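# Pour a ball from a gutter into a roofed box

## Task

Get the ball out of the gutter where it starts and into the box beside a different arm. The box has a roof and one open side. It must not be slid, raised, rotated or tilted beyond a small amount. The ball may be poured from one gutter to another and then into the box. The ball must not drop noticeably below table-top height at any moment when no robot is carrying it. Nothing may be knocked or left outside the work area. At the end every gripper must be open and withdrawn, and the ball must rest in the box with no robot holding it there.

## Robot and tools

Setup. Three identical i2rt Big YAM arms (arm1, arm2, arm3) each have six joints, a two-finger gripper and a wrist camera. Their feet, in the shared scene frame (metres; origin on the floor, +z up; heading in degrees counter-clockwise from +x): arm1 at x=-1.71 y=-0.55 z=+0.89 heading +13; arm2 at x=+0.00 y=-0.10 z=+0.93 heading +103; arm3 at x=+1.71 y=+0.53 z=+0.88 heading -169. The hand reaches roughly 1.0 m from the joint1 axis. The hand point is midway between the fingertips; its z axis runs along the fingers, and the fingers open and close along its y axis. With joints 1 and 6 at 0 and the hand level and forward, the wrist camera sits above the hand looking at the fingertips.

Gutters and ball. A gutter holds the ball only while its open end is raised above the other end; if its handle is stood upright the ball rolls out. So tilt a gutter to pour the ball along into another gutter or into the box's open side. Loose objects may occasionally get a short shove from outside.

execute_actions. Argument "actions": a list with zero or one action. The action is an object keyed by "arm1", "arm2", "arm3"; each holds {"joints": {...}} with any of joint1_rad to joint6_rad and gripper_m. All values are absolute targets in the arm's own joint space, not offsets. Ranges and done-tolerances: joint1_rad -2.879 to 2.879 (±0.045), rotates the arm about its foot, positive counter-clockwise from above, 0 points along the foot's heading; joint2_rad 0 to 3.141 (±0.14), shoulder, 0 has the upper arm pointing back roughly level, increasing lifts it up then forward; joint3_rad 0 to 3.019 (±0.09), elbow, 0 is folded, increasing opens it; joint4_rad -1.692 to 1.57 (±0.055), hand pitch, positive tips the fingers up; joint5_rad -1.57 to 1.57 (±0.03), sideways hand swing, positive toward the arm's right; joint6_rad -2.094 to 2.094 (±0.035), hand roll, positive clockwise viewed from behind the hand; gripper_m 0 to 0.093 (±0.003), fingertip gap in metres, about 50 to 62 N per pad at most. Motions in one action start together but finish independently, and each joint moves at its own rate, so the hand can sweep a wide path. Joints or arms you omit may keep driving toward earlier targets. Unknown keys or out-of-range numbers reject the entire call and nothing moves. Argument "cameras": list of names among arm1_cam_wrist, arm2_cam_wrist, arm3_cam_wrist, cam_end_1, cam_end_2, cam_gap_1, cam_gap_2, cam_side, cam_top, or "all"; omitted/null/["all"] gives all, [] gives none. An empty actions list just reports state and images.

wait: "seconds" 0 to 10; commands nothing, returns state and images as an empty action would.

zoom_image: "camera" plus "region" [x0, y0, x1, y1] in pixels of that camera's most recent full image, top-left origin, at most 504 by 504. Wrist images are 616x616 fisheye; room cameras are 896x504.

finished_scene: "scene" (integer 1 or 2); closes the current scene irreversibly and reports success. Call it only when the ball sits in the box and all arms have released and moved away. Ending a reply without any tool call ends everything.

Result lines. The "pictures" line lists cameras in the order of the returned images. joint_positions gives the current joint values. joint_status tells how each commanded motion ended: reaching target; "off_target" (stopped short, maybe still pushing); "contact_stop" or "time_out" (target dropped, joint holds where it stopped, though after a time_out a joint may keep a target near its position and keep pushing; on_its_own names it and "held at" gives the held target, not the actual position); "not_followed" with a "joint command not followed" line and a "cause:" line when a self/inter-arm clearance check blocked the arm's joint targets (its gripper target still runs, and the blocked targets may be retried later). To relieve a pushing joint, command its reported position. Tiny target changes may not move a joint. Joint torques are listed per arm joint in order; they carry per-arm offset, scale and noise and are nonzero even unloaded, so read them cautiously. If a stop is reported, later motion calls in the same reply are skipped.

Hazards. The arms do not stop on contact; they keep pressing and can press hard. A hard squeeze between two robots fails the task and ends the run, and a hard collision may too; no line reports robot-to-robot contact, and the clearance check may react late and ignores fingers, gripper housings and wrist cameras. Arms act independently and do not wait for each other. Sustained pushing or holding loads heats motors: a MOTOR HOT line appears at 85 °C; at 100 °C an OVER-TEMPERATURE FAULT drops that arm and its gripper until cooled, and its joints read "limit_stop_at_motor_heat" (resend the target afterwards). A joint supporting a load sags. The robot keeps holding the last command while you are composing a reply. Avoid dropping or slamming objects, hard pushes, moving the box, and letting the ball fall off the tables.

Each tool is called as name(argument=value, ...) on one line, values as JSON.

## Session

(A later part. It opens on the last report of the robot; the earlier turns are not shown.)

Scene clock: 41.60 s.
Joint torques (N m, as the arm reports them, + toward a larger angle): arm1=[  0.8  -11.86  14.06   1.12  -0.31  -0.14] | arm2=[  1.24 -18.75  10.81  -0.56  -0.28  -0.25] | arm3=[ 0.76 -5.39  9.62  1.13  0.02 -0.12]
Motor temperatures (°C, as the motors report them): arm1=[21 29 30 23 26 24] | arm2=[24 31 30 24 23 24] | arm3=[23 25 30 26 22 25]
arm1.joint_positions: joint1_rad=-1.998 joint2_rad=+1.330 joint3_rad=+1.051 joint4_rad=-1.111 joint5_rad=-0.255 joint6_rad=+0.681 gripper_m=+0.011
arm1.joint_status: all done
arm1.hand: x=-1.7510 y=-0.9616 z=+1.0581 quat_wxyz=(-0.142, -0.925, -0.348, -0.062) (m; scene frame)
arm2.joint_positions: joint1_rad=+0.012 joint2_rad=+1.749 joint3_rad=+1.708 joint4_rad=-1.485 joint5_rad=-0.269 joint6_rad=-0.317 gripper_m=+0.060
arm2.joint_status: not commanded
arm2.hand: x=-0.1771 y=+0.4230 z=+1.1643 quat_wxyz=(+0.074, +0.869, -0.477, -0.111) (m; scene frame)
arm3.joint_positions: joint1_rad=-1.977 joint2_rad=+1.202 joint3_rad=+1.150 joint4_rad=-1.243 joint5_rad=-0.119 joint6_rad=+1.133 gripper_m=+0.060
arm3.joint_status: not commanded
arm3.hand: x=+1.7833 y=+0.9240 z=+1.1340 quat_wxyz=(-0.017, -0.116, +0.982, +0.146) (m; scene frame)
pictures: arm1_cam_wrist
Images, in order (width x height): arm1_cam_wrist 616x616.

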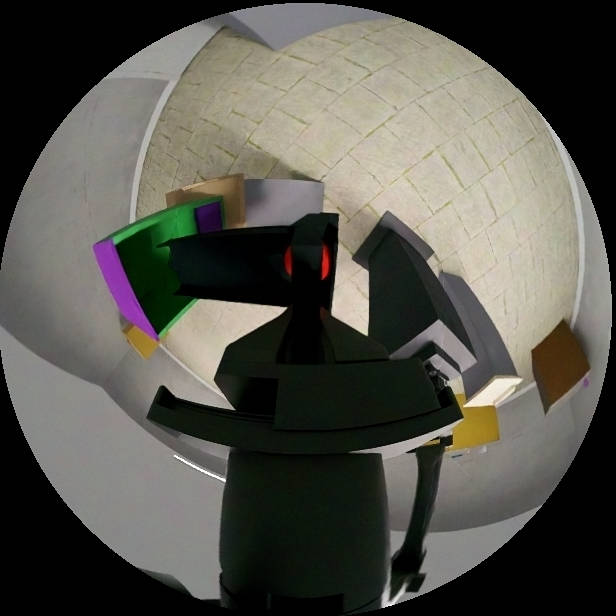

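execute_actions(actions=[{"arm1":{"joints":{"joint1_rad":-1.93,"joint2_rad":1.41,"joint3_rad":1.215,"joint6_rad":0.77,"joint4_rad":-1.07}}}], cameras=["arm1_cam_wrist"])

execute_actions(actions=[{"arm1":{"joints":{"joint1_rad":-1.85,"joint2_rad":1.5,"joint3_rad":1.3,"joint6_rad":0.84,"joint4_rad":-1.05}}}], cameras=["arm1_cam_wrist","cam_end_1"])

zoom_image(camera="cam_end_1", region=[490, 170, 650, 290])

Scene clock: 42.77 s.
Joint torques (N m, as the arm reports them, + toward a larger angle): arm1=[  0.54 -12.44  13.62   1.13  -0.27   0.07] | arm2=[  0.24 -18.87  10.94  -0.41  -0.26  -0.23] | arm3=[ 0.59 -5.39  9.62  1.11  0.01 -0.12]
Motor temperatures (°C, as the motors report them): arm1=[21 28 30 23 26 24] | arm2=[24 31 30 24 23 24] | arm3=[23 25 30 26 22 25]
arm1.joint_positions: joint1_rad=-1.931 joint2_rad=+1.409 joint3_rad=+1.158 joint4_rad=-1.079 joint5_rad=-0.255 joint6_rad=+0.760 gripper_m=+0.011
arm1.joint_status: all done
arm1.hand: x=-1.7298 y=-1.0101 z=+1.0727 quat_wxyz=(-0.164, -0.922, -0.345, -0.059) (m; scene frame)
arm2.joint_positions: joint1_rad=+0.012 joint2_rad=+1.749 joint3_rad=+1.708 joint4_rad=-1.485 joint5_rad=-0.269 joint6_rad=-0.317 gripper_m=+0.060
arm2.joint_status: not commanded
arm2.hand: x=-0.1771 y=+0.4230 z=+1.1643 quat_wxyz=(+0.074, +0.869, -0.477, -0.111) (m; scene frame)
arm3.joint_positions: joint1_rad=-1.977 joint2_rad=+1.202 joint3_rad=+1.150 joint4_rad=-1.243 joint5_rad=-0.119 joint6_rad=+1.133 gripper_m=+0.060
arm3.joint_status: not commanded
arm3.hand: x=+1.7833 y=+0.9240 z=+1.1340 quat_wxyz=(-0.017, -0.116, +0.982, +0.146) (m; scene frame)
pictures: arm1_cam_wrist
Images, in order (width x height): arm1_cam_wrist 616x616.

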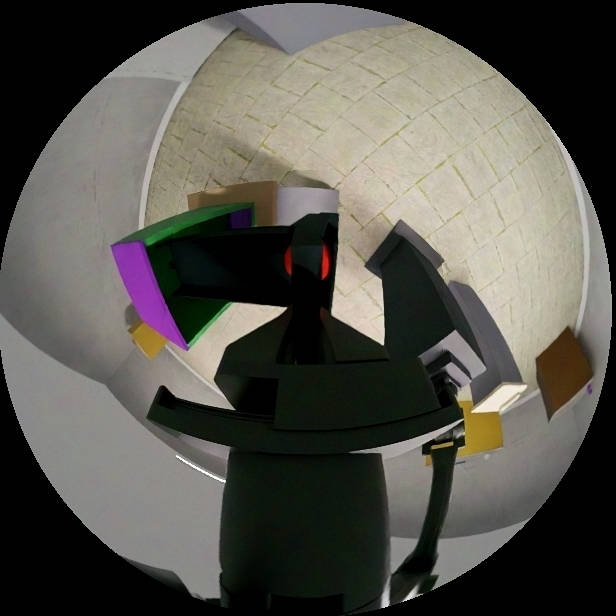

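Scene clock: 43.70 s.
Joint torques (N m, as the arm reports them, + toward a larger angle): arm1=[  0.66 -14.08  13.86   1.25  -0.26   0.09] | arm2=[  0.21 -18.85  10.69  -0.51  -0.26  -0.17] | arm3=[ 0.61 -5.38  9.61  1.12  0.01 -0.13]
Motor temperatures (°C, as the motors report them): arm1=[21 28 30 23 26 24] | arm2=[24 31 30 24 23 24] | arm3=[23 25 30 26 22 25]
arm1.joint_positions: joint1_rad=-1.847 joint2_rad=+1.502 joint3_rad=+1.241 joint4_rad=-1.060 joint5_rad=-0.255 joint6_rad=+0.830 gripper_m=+0.011
arm1.joint_status: all done
arm1.hand: x=-1.6926 y=-1.0464 z=+1.0667 quat_wxyz=(-0.162, -0.919, -0.352, -0.070) (m; scene frame)
arm2.joint_positions: joint1_rad=+0.012 joint2_rad=+1.749 joint3_rad=+1.708 joint4_rad=-1.485 joint5_rad=-0.269 joint6_rad=-0.317 gripper_m=+0.060
arm2.joint_status: not commanded
arm2.hand: x=-0.1771 y=+0.4230 z=+1.1643 quat_wxyz=(+0.074, +0.869, -0.477, -0.111) (m; scene frame)
arm3.joint_positions: joint1_rad=-1.977 joint2_rad=+1.202 joint3_rad=+1.150 joint4_rad=-1.243 joint5_rad=-0.119 joint6_rad=+1.133 gripper_m=+0.060
arm3.joint_status: not commanded
arm3.hand: x=+1.7833 y=+0.9240 z=+1.1340 quat_wxyz=(-0.017, -0.116, +0.982, +0.146) (m; scene frame)
pictures: arm1_cam_wrist, cam_end_1
Images, in order (width x height): arm1_cam_wrist 616x616, cam_end_1 896x504.

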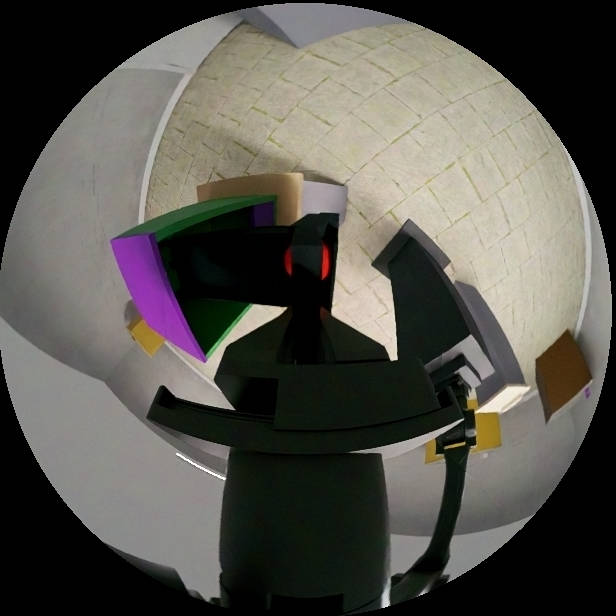

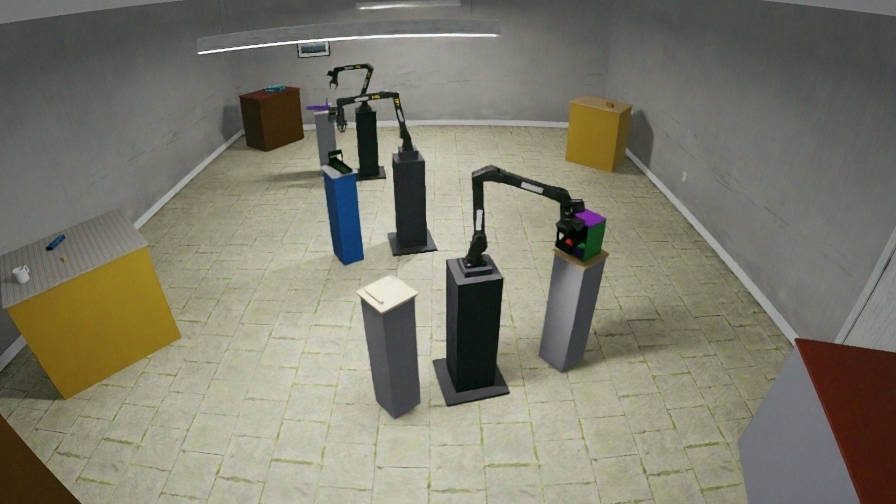

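Region (490, 170, 650, 290) of cam_end_1's 896x504 image, scaled by 3.150, with more detail than that image has; it fills the top 378 rows of this view, and the rest is white.

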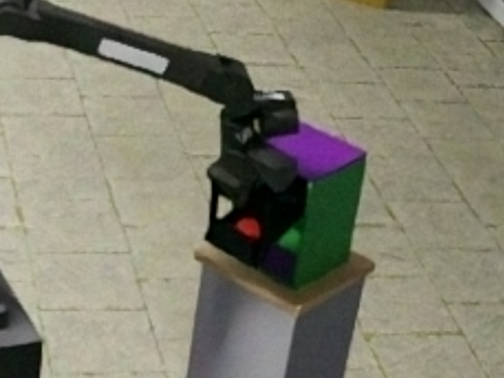

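execute_actions(actions=[{"arm1":{"joints":{"joint3_rad":1.42,"joint5_rad":-0.07,"joint4_rad":-1.36}}}], cameras=["arm1_cam_wrist"])

wait(seconds=2)

Scene clock: 44.83 s.
Joint torques (N m, as the arm reports them, + toward a larger angle): arm1=[  0.49 -14.1   13.52   0.1    0.08   0.1 ] | arm2=[  0.71 -18.87  10.62  -0.31  -0.28  -0.2 ] | arm3=[ 0.61 -5.44  9.61  1.1   0.01 -0.13]
Motor temperatures (°C, as the motors report them): arm1=[21 28 30 23 26 24] | arm2=[24 30 30 24 23 24] | arm3=[23 25 30 26 22 25]
arm1.joint_positions: joint1_rad=-1.846 joint2_rad=+1.503 joint3_rad=+1.364 joint4_rad=-1.351 joint5_rad=-0.071 joint6_rad=+0.830 gripper_m=+0.011
arm1.joint_status: all done
arm1.hand: x=-1.7221 y=-1.0152 z=+1.1008 quat_wxyz=(-0.051, -0.938, -0.344, -0.017) (m; scene frame)
arm2.joint_positions: joint1_rad=+0.012 joint2_rad=+1.749 joint3_rad=+1.708 joint4_rad=-1.485 joint5_rad=-0.269 joint6_rad=-0.317 gripper_m=+0.060
arm2.joint_status: not commanded
arm2.hand: x=-0.1771 y=+0.4230 z=+1.1643 quat_wxyz=(+0.074, +0.869, -0.477, -0.111) (m; scene frame)
arm3.joint_positions: joint1_rad=-1.977 joint2_rad=+1.202 joint3_rad=+1.150 joint4_rad=-1.243 joint5_rad=-0.119 joint6_rad=+1.133 gripper_m=+0.060
arm3.joint_status: not commanded
arm3.hand: x=+1.7833 y=+0.9240 z=+1.1340 quat_wxyz=(-0.017, -0.116, +0.982, +0.146) (m; scene frame)
pictures: arm1_cam_wrist
Images, in order (width x height): arm1_cam_wrist 616x616.

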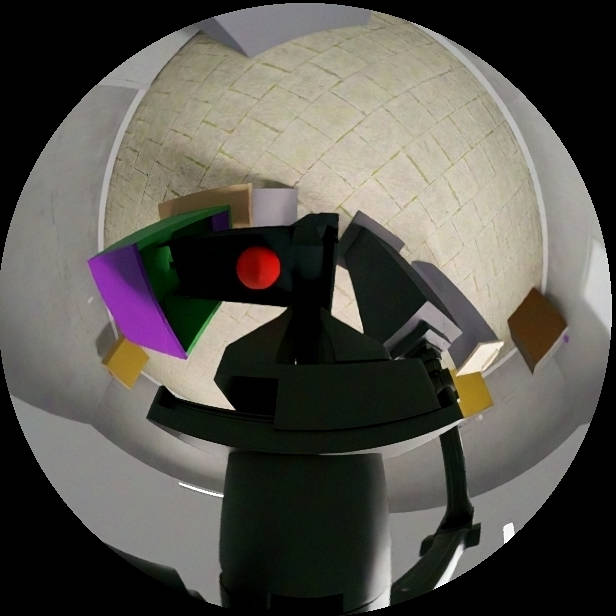

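Scene clock: 46.83 s.
Joint torques (N m, as the arm reports them, + toward a larger angle): arm1=[  0.6  -14.25  13.57   0.09   0.04   0.11] | arm2=[  0.2  -19.    10.92  -0.65  -0.27  -0.19] | arm3=[ 0.7  -5.37  9.63  1.12  0.01 -0.13]
Motor temperatures (°C, as the motors report them): arm1=[21 28 31 23 26 24] | arm2=[24 30 30 24 23 24] | arm3=[23 24 31 26 22 25]
arm1.joint_positions: joint1_rad=-1.846 joint2_rad=+1.503 joint3_rad=+1.364 joint4_rad=-1.352 joint5_rad=-0.070 joint6_rad=+0.830 gripper_m=+0.011
arm1.joint_status: all done
arm1.hand: x=-1.7222 y=-1.0150 z=+1.1008 quat_wxyz=(-0.050, -0.938, -0.343, -0.017) (m; scene frame)
arm2.joint_positions: joint1_rad=+0.012 joint2_rad=+1.749 joint3_rad=+1.708 joint4_rad=-1.485 joint5_rad=-0.269 joint6_rad=-0.317 gripper_m=+0.060
arm2.joint_status: not commanded
arm2.hand: x=-0.1771 y=+0.4230 z=+1.1643 quat_wxyz=(+0.074, +0.869, -0.477, -0.111) (m; scene frame)
arm3.joint_positions: joint1_rad=-1.977 joint2_rad=+1.202 joint3_rad=+1.150 joint4_rad=-1.243 joint5_rad=-0.119 joint6_rad=+1.133 gripper_m=+0.060
arm3.joint_status: not commanded
arm3.hand: x=+1.7833 y=+0.9240 z=+1.1340 quat_wxyz=(-0.017, -0.116, +0.982, +0.146) (m; scene frame)
wait: 2.00 s; at rest by 0.50 s
pictures: arm1_cam_wrist, arm2_cam_wrist, arm3_cam_wrist, cam_end_1, cam_end_2, cam_gap_1, cam_gap_2, cam_side, cam_top
Images, in order (width x height): arm1_cam_wrist 616x616, arm2_cam_wrist 616x616, arm3_cam_wrist 616x616, cam_end_1 896x504, cam_end_2 896x504, cam_gap_1 896x504, cam_gap_2 896x504, cam_side 896x504, cam_top 896x504.

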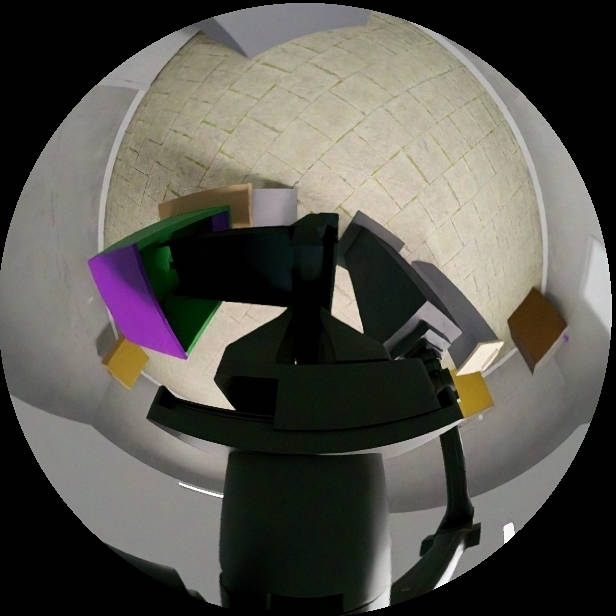

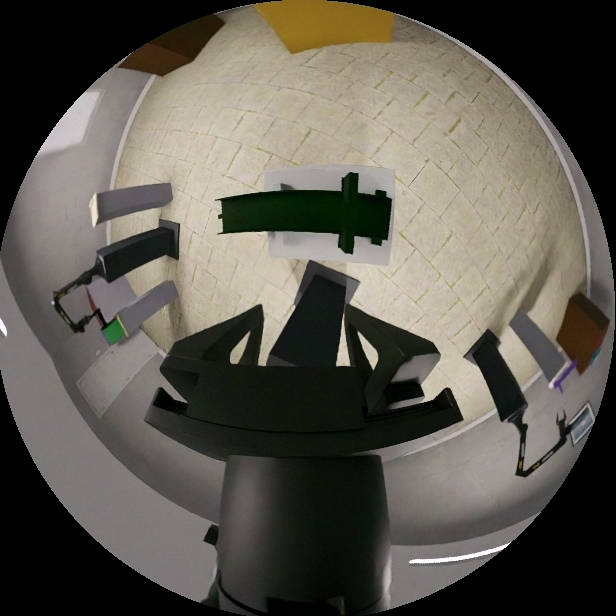

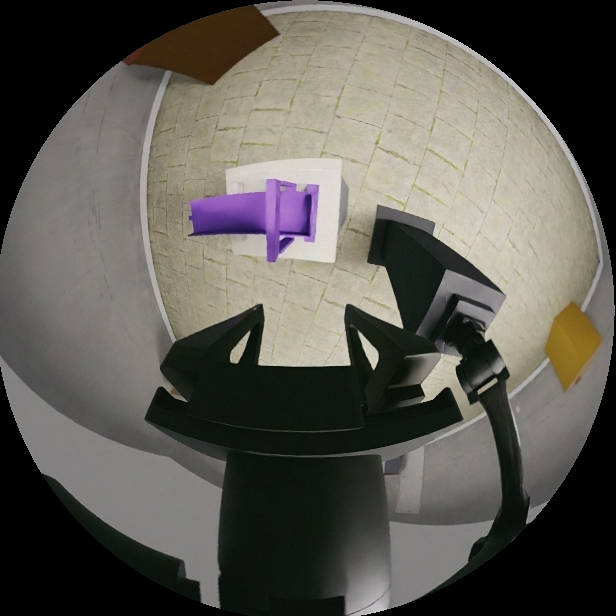

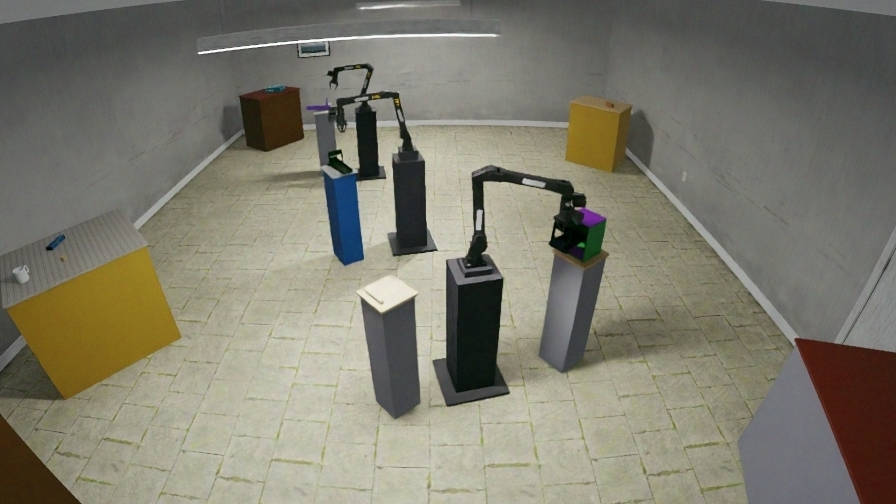

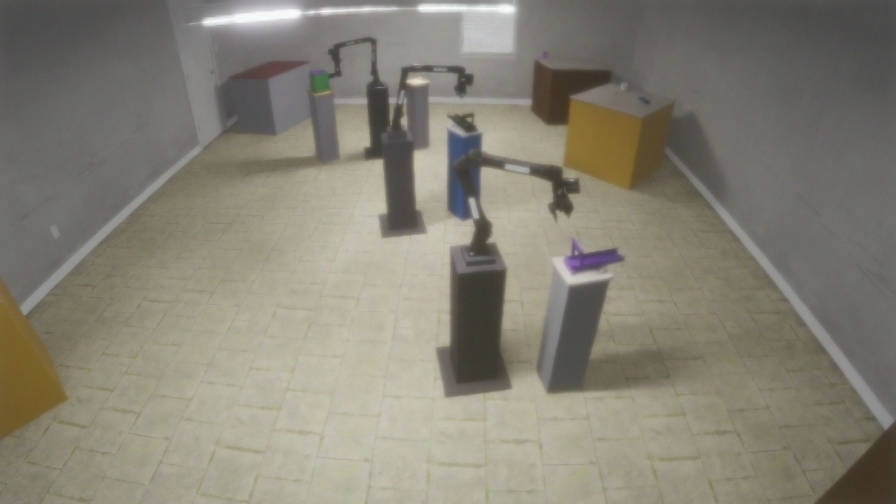

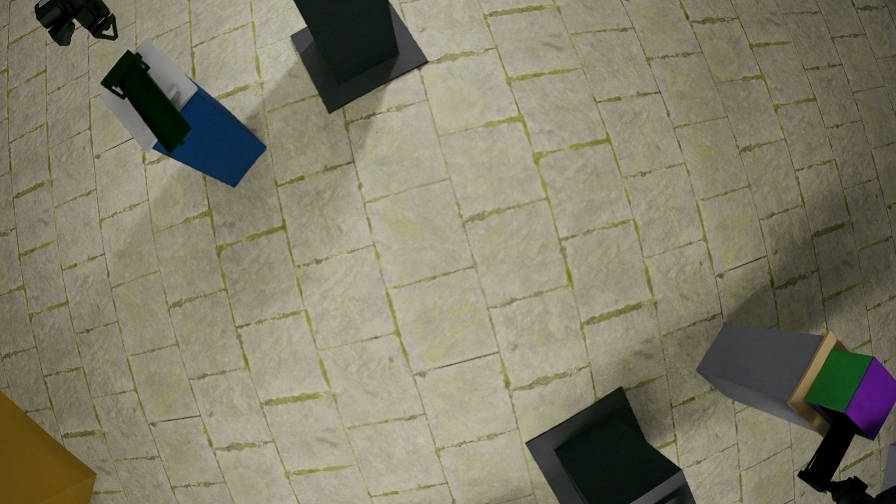

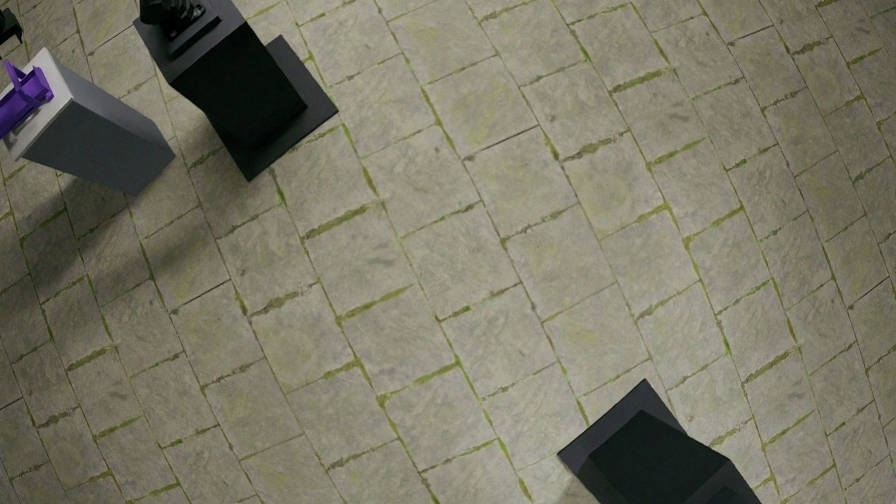

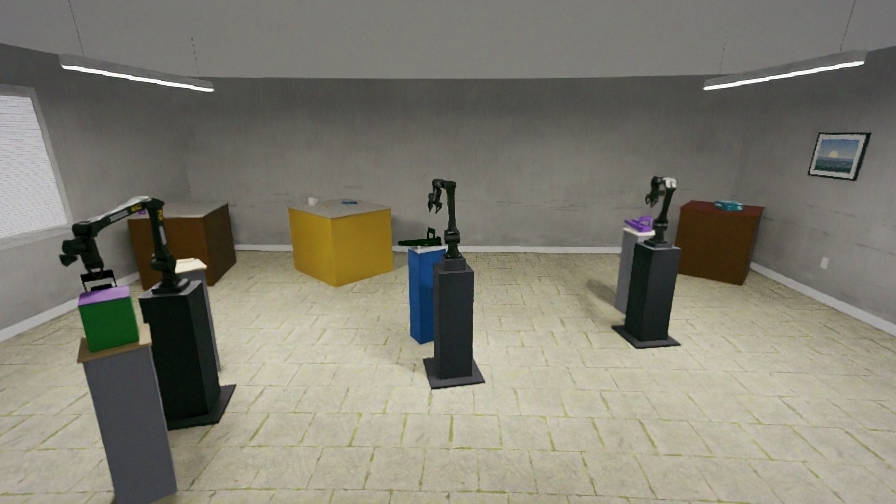

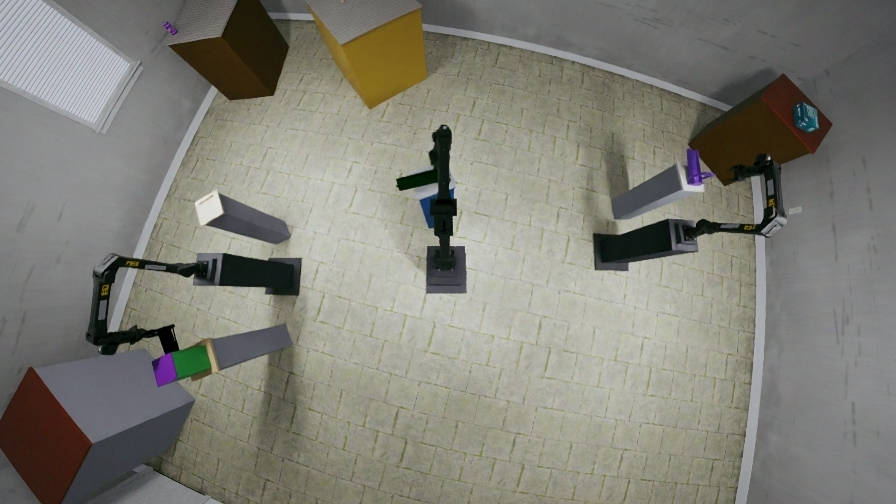

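The ball is in. Next I withdraw the gutter and return it to its table.

execute_actions(actions=[{"arm1":{"joints":{"joint1_rad":-2.0,"joint2_rad":1.32,"joint3_rad":1.19,"joint6_rad":0.67}}}], cameras=["arm1_cam_wrist"])

execute_actions(actions=[{"arm1":{"joints":{"joint2_rad":0.9,"joint4_rad":-1.5}}}], cameras=[])

execute_actions(actions=[{"arm1":{"joints":{"joint1_rad":1.69,"joint6_rad":1.2}}}], cameras=[])

execute_actions(actions=[{"arm1":{"joints":{"joint2_rad":1.4,"joint3_rad":1.06,"joint4_rad":-0.97}}}], cameras=[])

execute_actions(actions=[{"arm1":{"joints":{"joint2_rad":1.435,"joint3_rad":0.94,"joint4_rad":-0.81}}}], cameras=["arm1_cam_wrist"])

Scene clock: 48.17 s.
Joint torques (N m, as the arm reports them, + toward a larger angle): arm1=[  1.34 -10.26   8.19   0.37  -0.1   -0.12] | arm2=[  0.56 -18.75  10.77  -0.41  -0.26  -0.21] | arm3=[ 0.73 -5.38  9.61  1.12  0.01 -0.13]
Motor temperatures (°C, as the motors report them): arm1=[21 28 31 23 26 24] | arm2=[24 30 30 24 23 24] | arm3=[23 24 31 26 22 25]
arm1.joint_positions: joint1_rad=-2.010 joint2_rad=+1.312 joint3_rad=+1.200 joint4_rad=-1.357 joint5_rad=-0.066 joint6_rad=+0.681 gripper_m=+0.011
arm1.joint_status: all done
arm1.hand: x=-1.7849 y=-0.9422 z=+1.1128 quat_wxyz=(-0.061, -0.940, -0.337, -0.002) (m; scene frame)
arm2.joint_positions: joint1_rad=+0.012 joint2_rad=+1.749 joint3_rad=+1.708 joint4_rad=-1.485 joint5_rad=-0.269 joint6_rad=-0.317 gripper_m=+0.060
arm2.joint_status: not commanded
arm2.hand: x=-0.1771 y=+0.4230 z=+1.1643 quat_wxyz=(+0.074, +0.869, -0.477, -0.111) (m; scene frame)
arm3.joint_positions: joint1_rad=-1.977 joint2_rad=+1.202 joint3_rad=+1.150 joint4_rad=-1.243 joint5_rad=-0.119 joint6_rad=+1.133 gripper_m=+0.060
arm3.joint_status: not commanded
arm3.hand: x=+1.7833 y=+0.9240 z=+1.1340 quat_wxyz=(-0.017, -0.116, +0.982, +0.146) (m; scene frame)
pictures: arm1_cam_wrist
Images, in order (width x height): arm1_cam_wrist 616x616.

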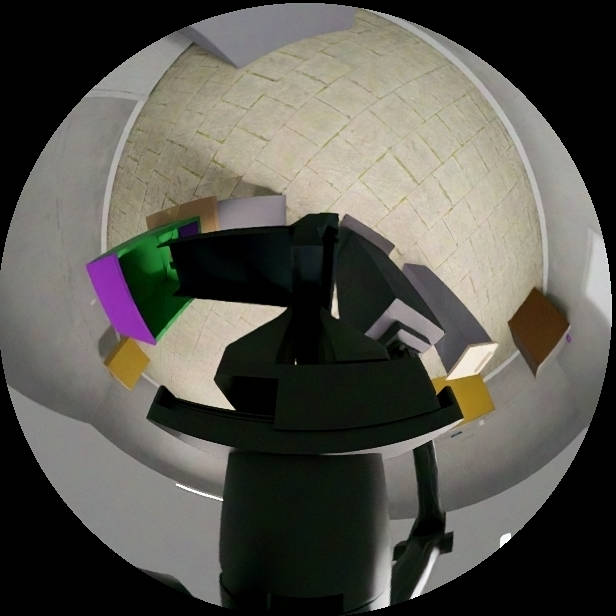

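Scene clock: 49.50 s.
Joint torques (N m, as the arm reports them, + toward a larger angle): arm1=[ 1.4  -5.25  9.22  0.86 -0.11 -0.12] | arm2=[  0.38 -19.16  10.93  -0.62  -0.3   -0.24] | arm3=[ 0.71 -5.43  9.62  1.12  0.01 -0.13]
Motor temperatures (°C, as the motors report them): arm1=[21 28 31 23 26 24] | arm2=[24 30 30 24 23 24] | arm3=[23 24 31 26 22 25]
arm1.joint_positions: joint1_rad=-2.010 joint2_rad=+0.904 joint3_rad=+1.191 joint4_rad=-1.496 joint5_rad=-0.066 joint6_rad=+0.679 gripper_m=+0.011
arm1.joint_status: all done
arm1.hand: x=-1.7643 y=-0.8434 z=+1.2341 quat_wxyz=(-0.170, -0.924, -0.336, +0.066) (m; scene frame)
arm2.joint_positions: joint1_rad=+0.012 joint2_rad=+1.749 joint3_rad=+1.708 joint4_rad=-1.485 joint5_rad=-0.269 joint6_rad=-0.317 gripper_m=+0.060
arm2.joint_status: not commanded
arm2.hand: x=-0.1771 y=+0.4230 z=+1.1643 quat_wxyz=(+0.074, +0.869, -0.477, -0.111) (m; scene frame)
arm3.joint_positions: joint1_rad=-1.977 joint2_rad=+1.202 joint3_rad=+1.150 joint4_rad=-1.243 joint5_rad=-0.119 joint6_rad=+1.133 gripper_m=+0.060
arm3.joint_status: not commanded
arm3.hand: x=+1.7833 y=+0.9240 z=+1.1340 quat_wxyz=(-0.017, -0.116, +0.982, +0.146) (m; scene frame)
pictures: none
No camera images: the call's "cameras" was empty. Leave "cameras" out to get every camera's image.

Scene clock: 52.33 s.
Joint torques (N m, as the arm reports them, + toward a larger angle): arm1=[ 1.18 -5.23  9.22  0.78  0.04  0.07] | arm2=[  0.59 -18.75  10.76  -0.44  -0.26  -0.22] | arm3=[ 0.74 -5.33  9.64  1.1   0.01 -0.13]
Motor temperatures (°C, as the motors report them): arm1=[21 28 31 23 26 24] | arm2=[24 30 30 24 23 24] | arm3=[23 24 31 26 22 25]
arm1.joint_positions: joint1_rad=+1.683 joint2_rad=+0.904 joint3_rad=+1.191 joint4_rad=-1.496 joint5_rad=-0.069 joint6_rad=+1.190 gripper_m=+0.011
arm1.joint_status: all done
arm1.hand: x=-1.8256 y=-0.2803 z=+1.2341 quat_wxyz=(+0.031, +0.356, -0.917, -0.180) (m; scene frame)
arm2.joint_positions: joint1_rad=+0.012 joint2_rad=+1.749 joint3_rad=+1.708 joint4_rad=-1.485 joint5_rad=-0.269 joint6_rad=-0.317 gripper_m=+0.060
arm2.joint_status: not commanded
arm2.hand: x=-0.1771 y=+0.4230 z=+1.1643 quat_wxyz=(+0.074, +0.869, -0.477, -0.111) (m; scene frame)
arm3.joint_positions: joint1_rad=-1.977 joint2_rad=+1.202 joint3_rad=+1.150 joint4_rad=-1.243 joint5_rad=-0.119 joint6_rad=+1.133 gripper_m=+0.060
arm3.joint_status: not commanded
arm3.hand: x=+1.7833 y=+0.9240 z=+1.1340 quat_wxyz=(-0.017, -0.116, +0.982, +0.146) (m; scene frame)
pictures: none
No camera images: the call's "cameras" was empty. Leave "cameras" out to get every camera's image.

Scene clock: 53.53 s.
Joint torques (N m, as the arm reports them, + toward a larger angle): arm1=[  1.1  -13.13   8.43   1.38   0.03   0.08] | arm2=[  0.79 -18.86  10.94  -0.52  -0.23  -0.19] | arm3=[ 0.7  -5.38  9.61  1.09  0.01 -0.12]
Motor temperatures (°C, as the motors report them): arm1=[21 28 30 23 26 24] | arm2=[24 30 30 24 23 24] | arm3=[23 24 31 26 22 25]
arm1.joint_positions: joint1_rad=+1.683 joint2_rad=+1.414 joint3_rad=+1.062 joint4_rad=-0.987 joint5_rad=-0.069 joint6_rad=+1.191 gripper_m=+0.011
arm1.joint_status: all done
arm1.hand: x=-1.8768 y=-0.1388 z=+1.0302 quat_wxyz=(+0.032, +0.357, -0.926, -0.116) (m; scene frame)
arm2.joint_positions: joint1_rad=+0.012 joint2_rad=+1.749 joint3_rad=+1.708 joint4_rad=-1.485 joint5_rad=-0.269 joint6_rad=-0.317 gripper_m=+0.060
arm2.joint_status: not commanded
arm2.hand: x=-0.1771 y=+0.4230 z=+1.1643 quat_wxyz=(+0.074, +0.869, -0.477, -0.111) (m; scene frame)
arm3.joint_positions: joint1_rad=-1.977 joint2_rad=+1.202 joint3_rad=+1.150 joint4_rad=-1.243 joint5_rad=-0.119 joint6_rad=+1.133 gripper_m=+0.060
arm3.joint_status: not commanded
arm3.hand: x=+1.7833 y=+0.9240 z=+1.1340 quat_wxyz=(-0.017, -0.116, +0.982, +0.146) (m; scene frame)
pictures: none
No camera images: the call's "cameras" was empty. Leave "cameras" out to get every camera's image.

Scene clock: 54.43 s.
Joint torques (N m, as the arm reports them, + toward a larger angle): arm1=[  1.14 -12.08   8.01   1.43   0.03   0.08] | arm2=[  0.33 -18.6   10.76  -0.5   -0.23  -0.21] | arm3=[ 0.59 -5.38  9.59  1.11  0.01 -0.13]
Motor temperatures (°C, as the motors report them): arm1=[21 28 30 23 26 24] | arm2=[24 30 30 24 23 24] | arm3=[23 24 31 26 22 25]
arm1.joint_positions: joint1_rad=+1.683 joint2_rad=+1.437 joint3_rad=+0.941 joint4_rad=-0.827 joint5_rad=-0.069 joint6_rad=+1.191 gripper_m=+0.011
arm1.joint_status: all done
arm1.hand: x=-1.8734 y=-0.1482 z=+0.9806 quat_wxyz=(+0.032, +0.357, -0.925, -0.124) (m; scene frame)
arm2.joint_positions: joint1_rad=+0.012 joint2_rad=+1.749 joint3_rad=+1.708 joint4_rad=-1.485 joint5_rad=-0.269 joint6_rad=-0.317 gripper_m=+0.060
arm2.joint_status: not commanded
arm2.hand: x=-0.1771 y=+0.4230 z=+1.1643 quat_wxyz=(+0.074, +0.869, -0.477, -0.111) (m; scene frame)
arm3.joint_positions: joint1_rad=-1.977 joint2_rad=+1.202 joint3_rad=+1.150 joint4_rad=-1.243 joint5_rad=-0.119 joint6_rad=+1.133 gripper_m=+0.060
arm3.joint_status: not commanded
arm3.hand: x=+1.7833 y=+0.9240 z=+1.1340 quat_wxyz=(-0.017, -0.116, +0.982, +0.146) (m; scene frame)
pictures: arm1_cam_wrist
Images, in order (width x height): arm1_cam_wrist 616x616.

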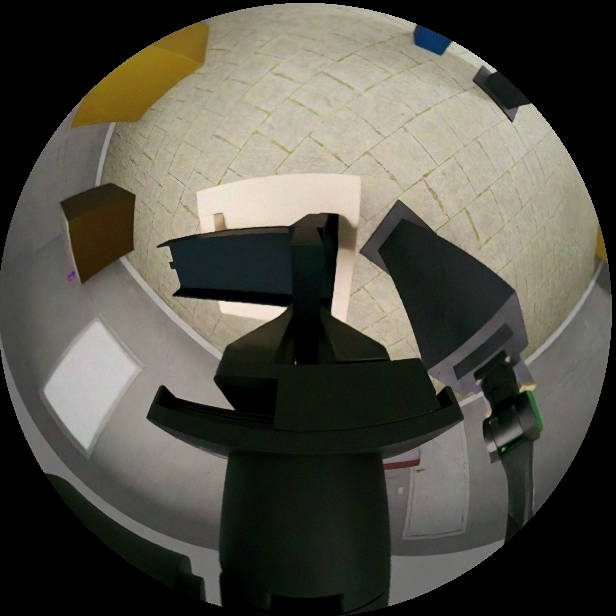

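execute_actions(actions=[{"arm1":{"joints":{"gripper_m":0.06}}}], cameras=[])

execute_actions(actions=[{"arm1":{"joints":{"joint2_rad":1.1,"joint4_rad":-1.1}}}], cameras=["cam_end_1"])

finished_scene(scene=1)

Scene clock: 55.23 s.
Joint torques (N m, as the arm reports them, + toward a larger angle): arm1=[  0.97 -12.04   8.08   1.27   0.02   0.07] | arm2=[  0.01 -18.97  10.7   -0.6   -0.27  -0.18] | arm3=[ 0.69 -5.52  9.62  1.14  0.02 -0.13]
Motor temperatures (°C, as the motors report them): arm1=[21 28 30 23 26 24] | arm2=[24 30 30 24 23 24] | arm3=[23 24 31 26 22 25]
arm1.joint_positions: joint1_rad=+1.683 joint2_rad=+1.437 joint3_rad=+0.941 joint4_rad=-0.823 joint5_rad=-0.069 joint6_rad=+1.191 gripper_m=+0.060
arm1.joint_status: all done
arm1.hand: x=-1.8736 y=-0.1473 z=+0.9809 quat_wxyz=(+0.032, +0.357, -0.925, -0.126) (m; scene frame)
arm2.joint_positions: joint1_rad=+0.012 joint2_rad=+1.749 joint3_rad=+1.708 joint4_rad=-1.485 joint5_rad=-0.269 joint6_rad=-0.317 gripper_m=+0.060
arm2.joint_status: not commanded
arm2.hand: x=-0.1771 y=+0.4230 z=+1.1643 quat_wxyz=(+0.074, +0.869, -0.477, -0.111) (m; scene frame)
arm3.joint_positions: joint1_rad=-1.977 joint2_rad=+1.202 joint3_rad=+1.150 joint4_rad=-1.243 joint5_rad=-0.119 joint6_rad=+1.133 gripper_m=+0.060
arm3.joint_status: not commanded
arm3.hand: x=+1.7833 y=+0.9240 z=+1.1340 quat_wxyz=(-0.017, -0.116, +0.982, +0.146) (m; scene frame)
pictures: none
No camera images: the call's "cameras" was empty. Leave "cameras" out to get every camera's image.

Scene clock: 56.47 s.
Joint torques (N m, as the arm reports them, + toward a larger angle): arm1=[ 1.06 -6.93  9.29  0.44  0.02  0.07] | arm2=[  0.31 -19.31  10.68  -0.52  -0.23  -0.19] | arm3=[ 0.68 -5.4   9.6   1.1   0.01 -0.13]
Motor temperatures (°C, as the motors report them): arm1=[21 28 30 23 26 24] | arm2=[24 30 30 24 23 24] | arm3=[23 24 31 26 22 25]
arm1.joint_positions: joint1_rad=+1.683 joint2_rad=+1.089 joint3_rad=+0.941 joint4_rad=-1.089 joint5_rad=-0.069 joint6_rad=+1.191 gripper_m=+0.060
arm1.joint_status: all done
arm1.hand: x=-1.8496 y=-0.2139 z=+1.0948 quat_wxyz=(+0.031, +0.356, -0.919, -0.167) (m; scene frame)
arm2.joint_positions: joint1_rad=+0.012 joint2_rad=+1.749 joint3_rad=+1.708 joint4_rad=-1.485 joint5_rad=-0.269 joint6_rad=-0.317 gripper_m=+0.060
arm2.joint_status: not commanded
arm2.hand: x=-0.1771 y=+0.4230 z=+1.1643 quat_wxyz=(+0.074, +0.869, -0.477, -0.111) (m; scene frame)
arm3.joint_positions: joint1_rad=-1.977 joint2_rad=+1.202 joint3_rad=+1.150 joint4_rad=-1.243 joint5_rad=-0.119 joint6_rad=+1.133 gripper_m=+0.060
arm3.joint_status: not commanded
arm3.hand: x=+1.7833 y=+0.9240 z=+1.1340 quat_wxyz=(-0.017, -0.116, +0.982, +0.146) (m; scene frame)
pictures: cam_end_1
Images, in order (width x height): cam_end_1 896x504.

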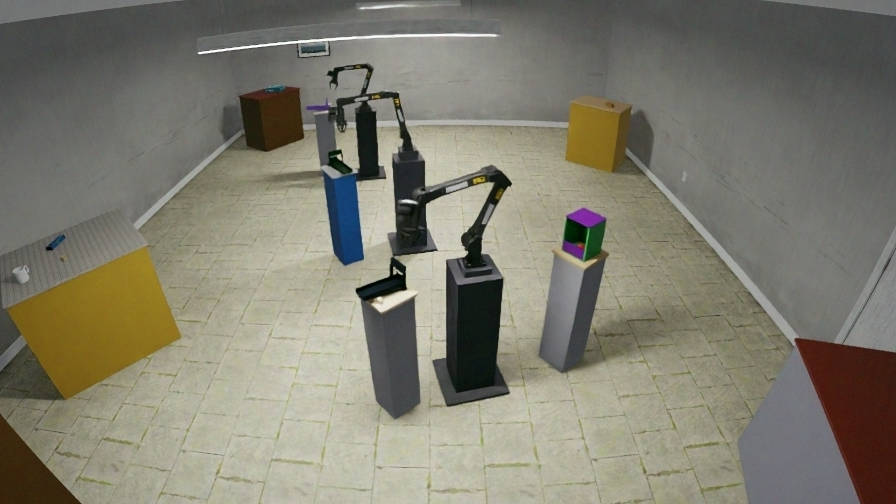

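The scene is finished: the task was done.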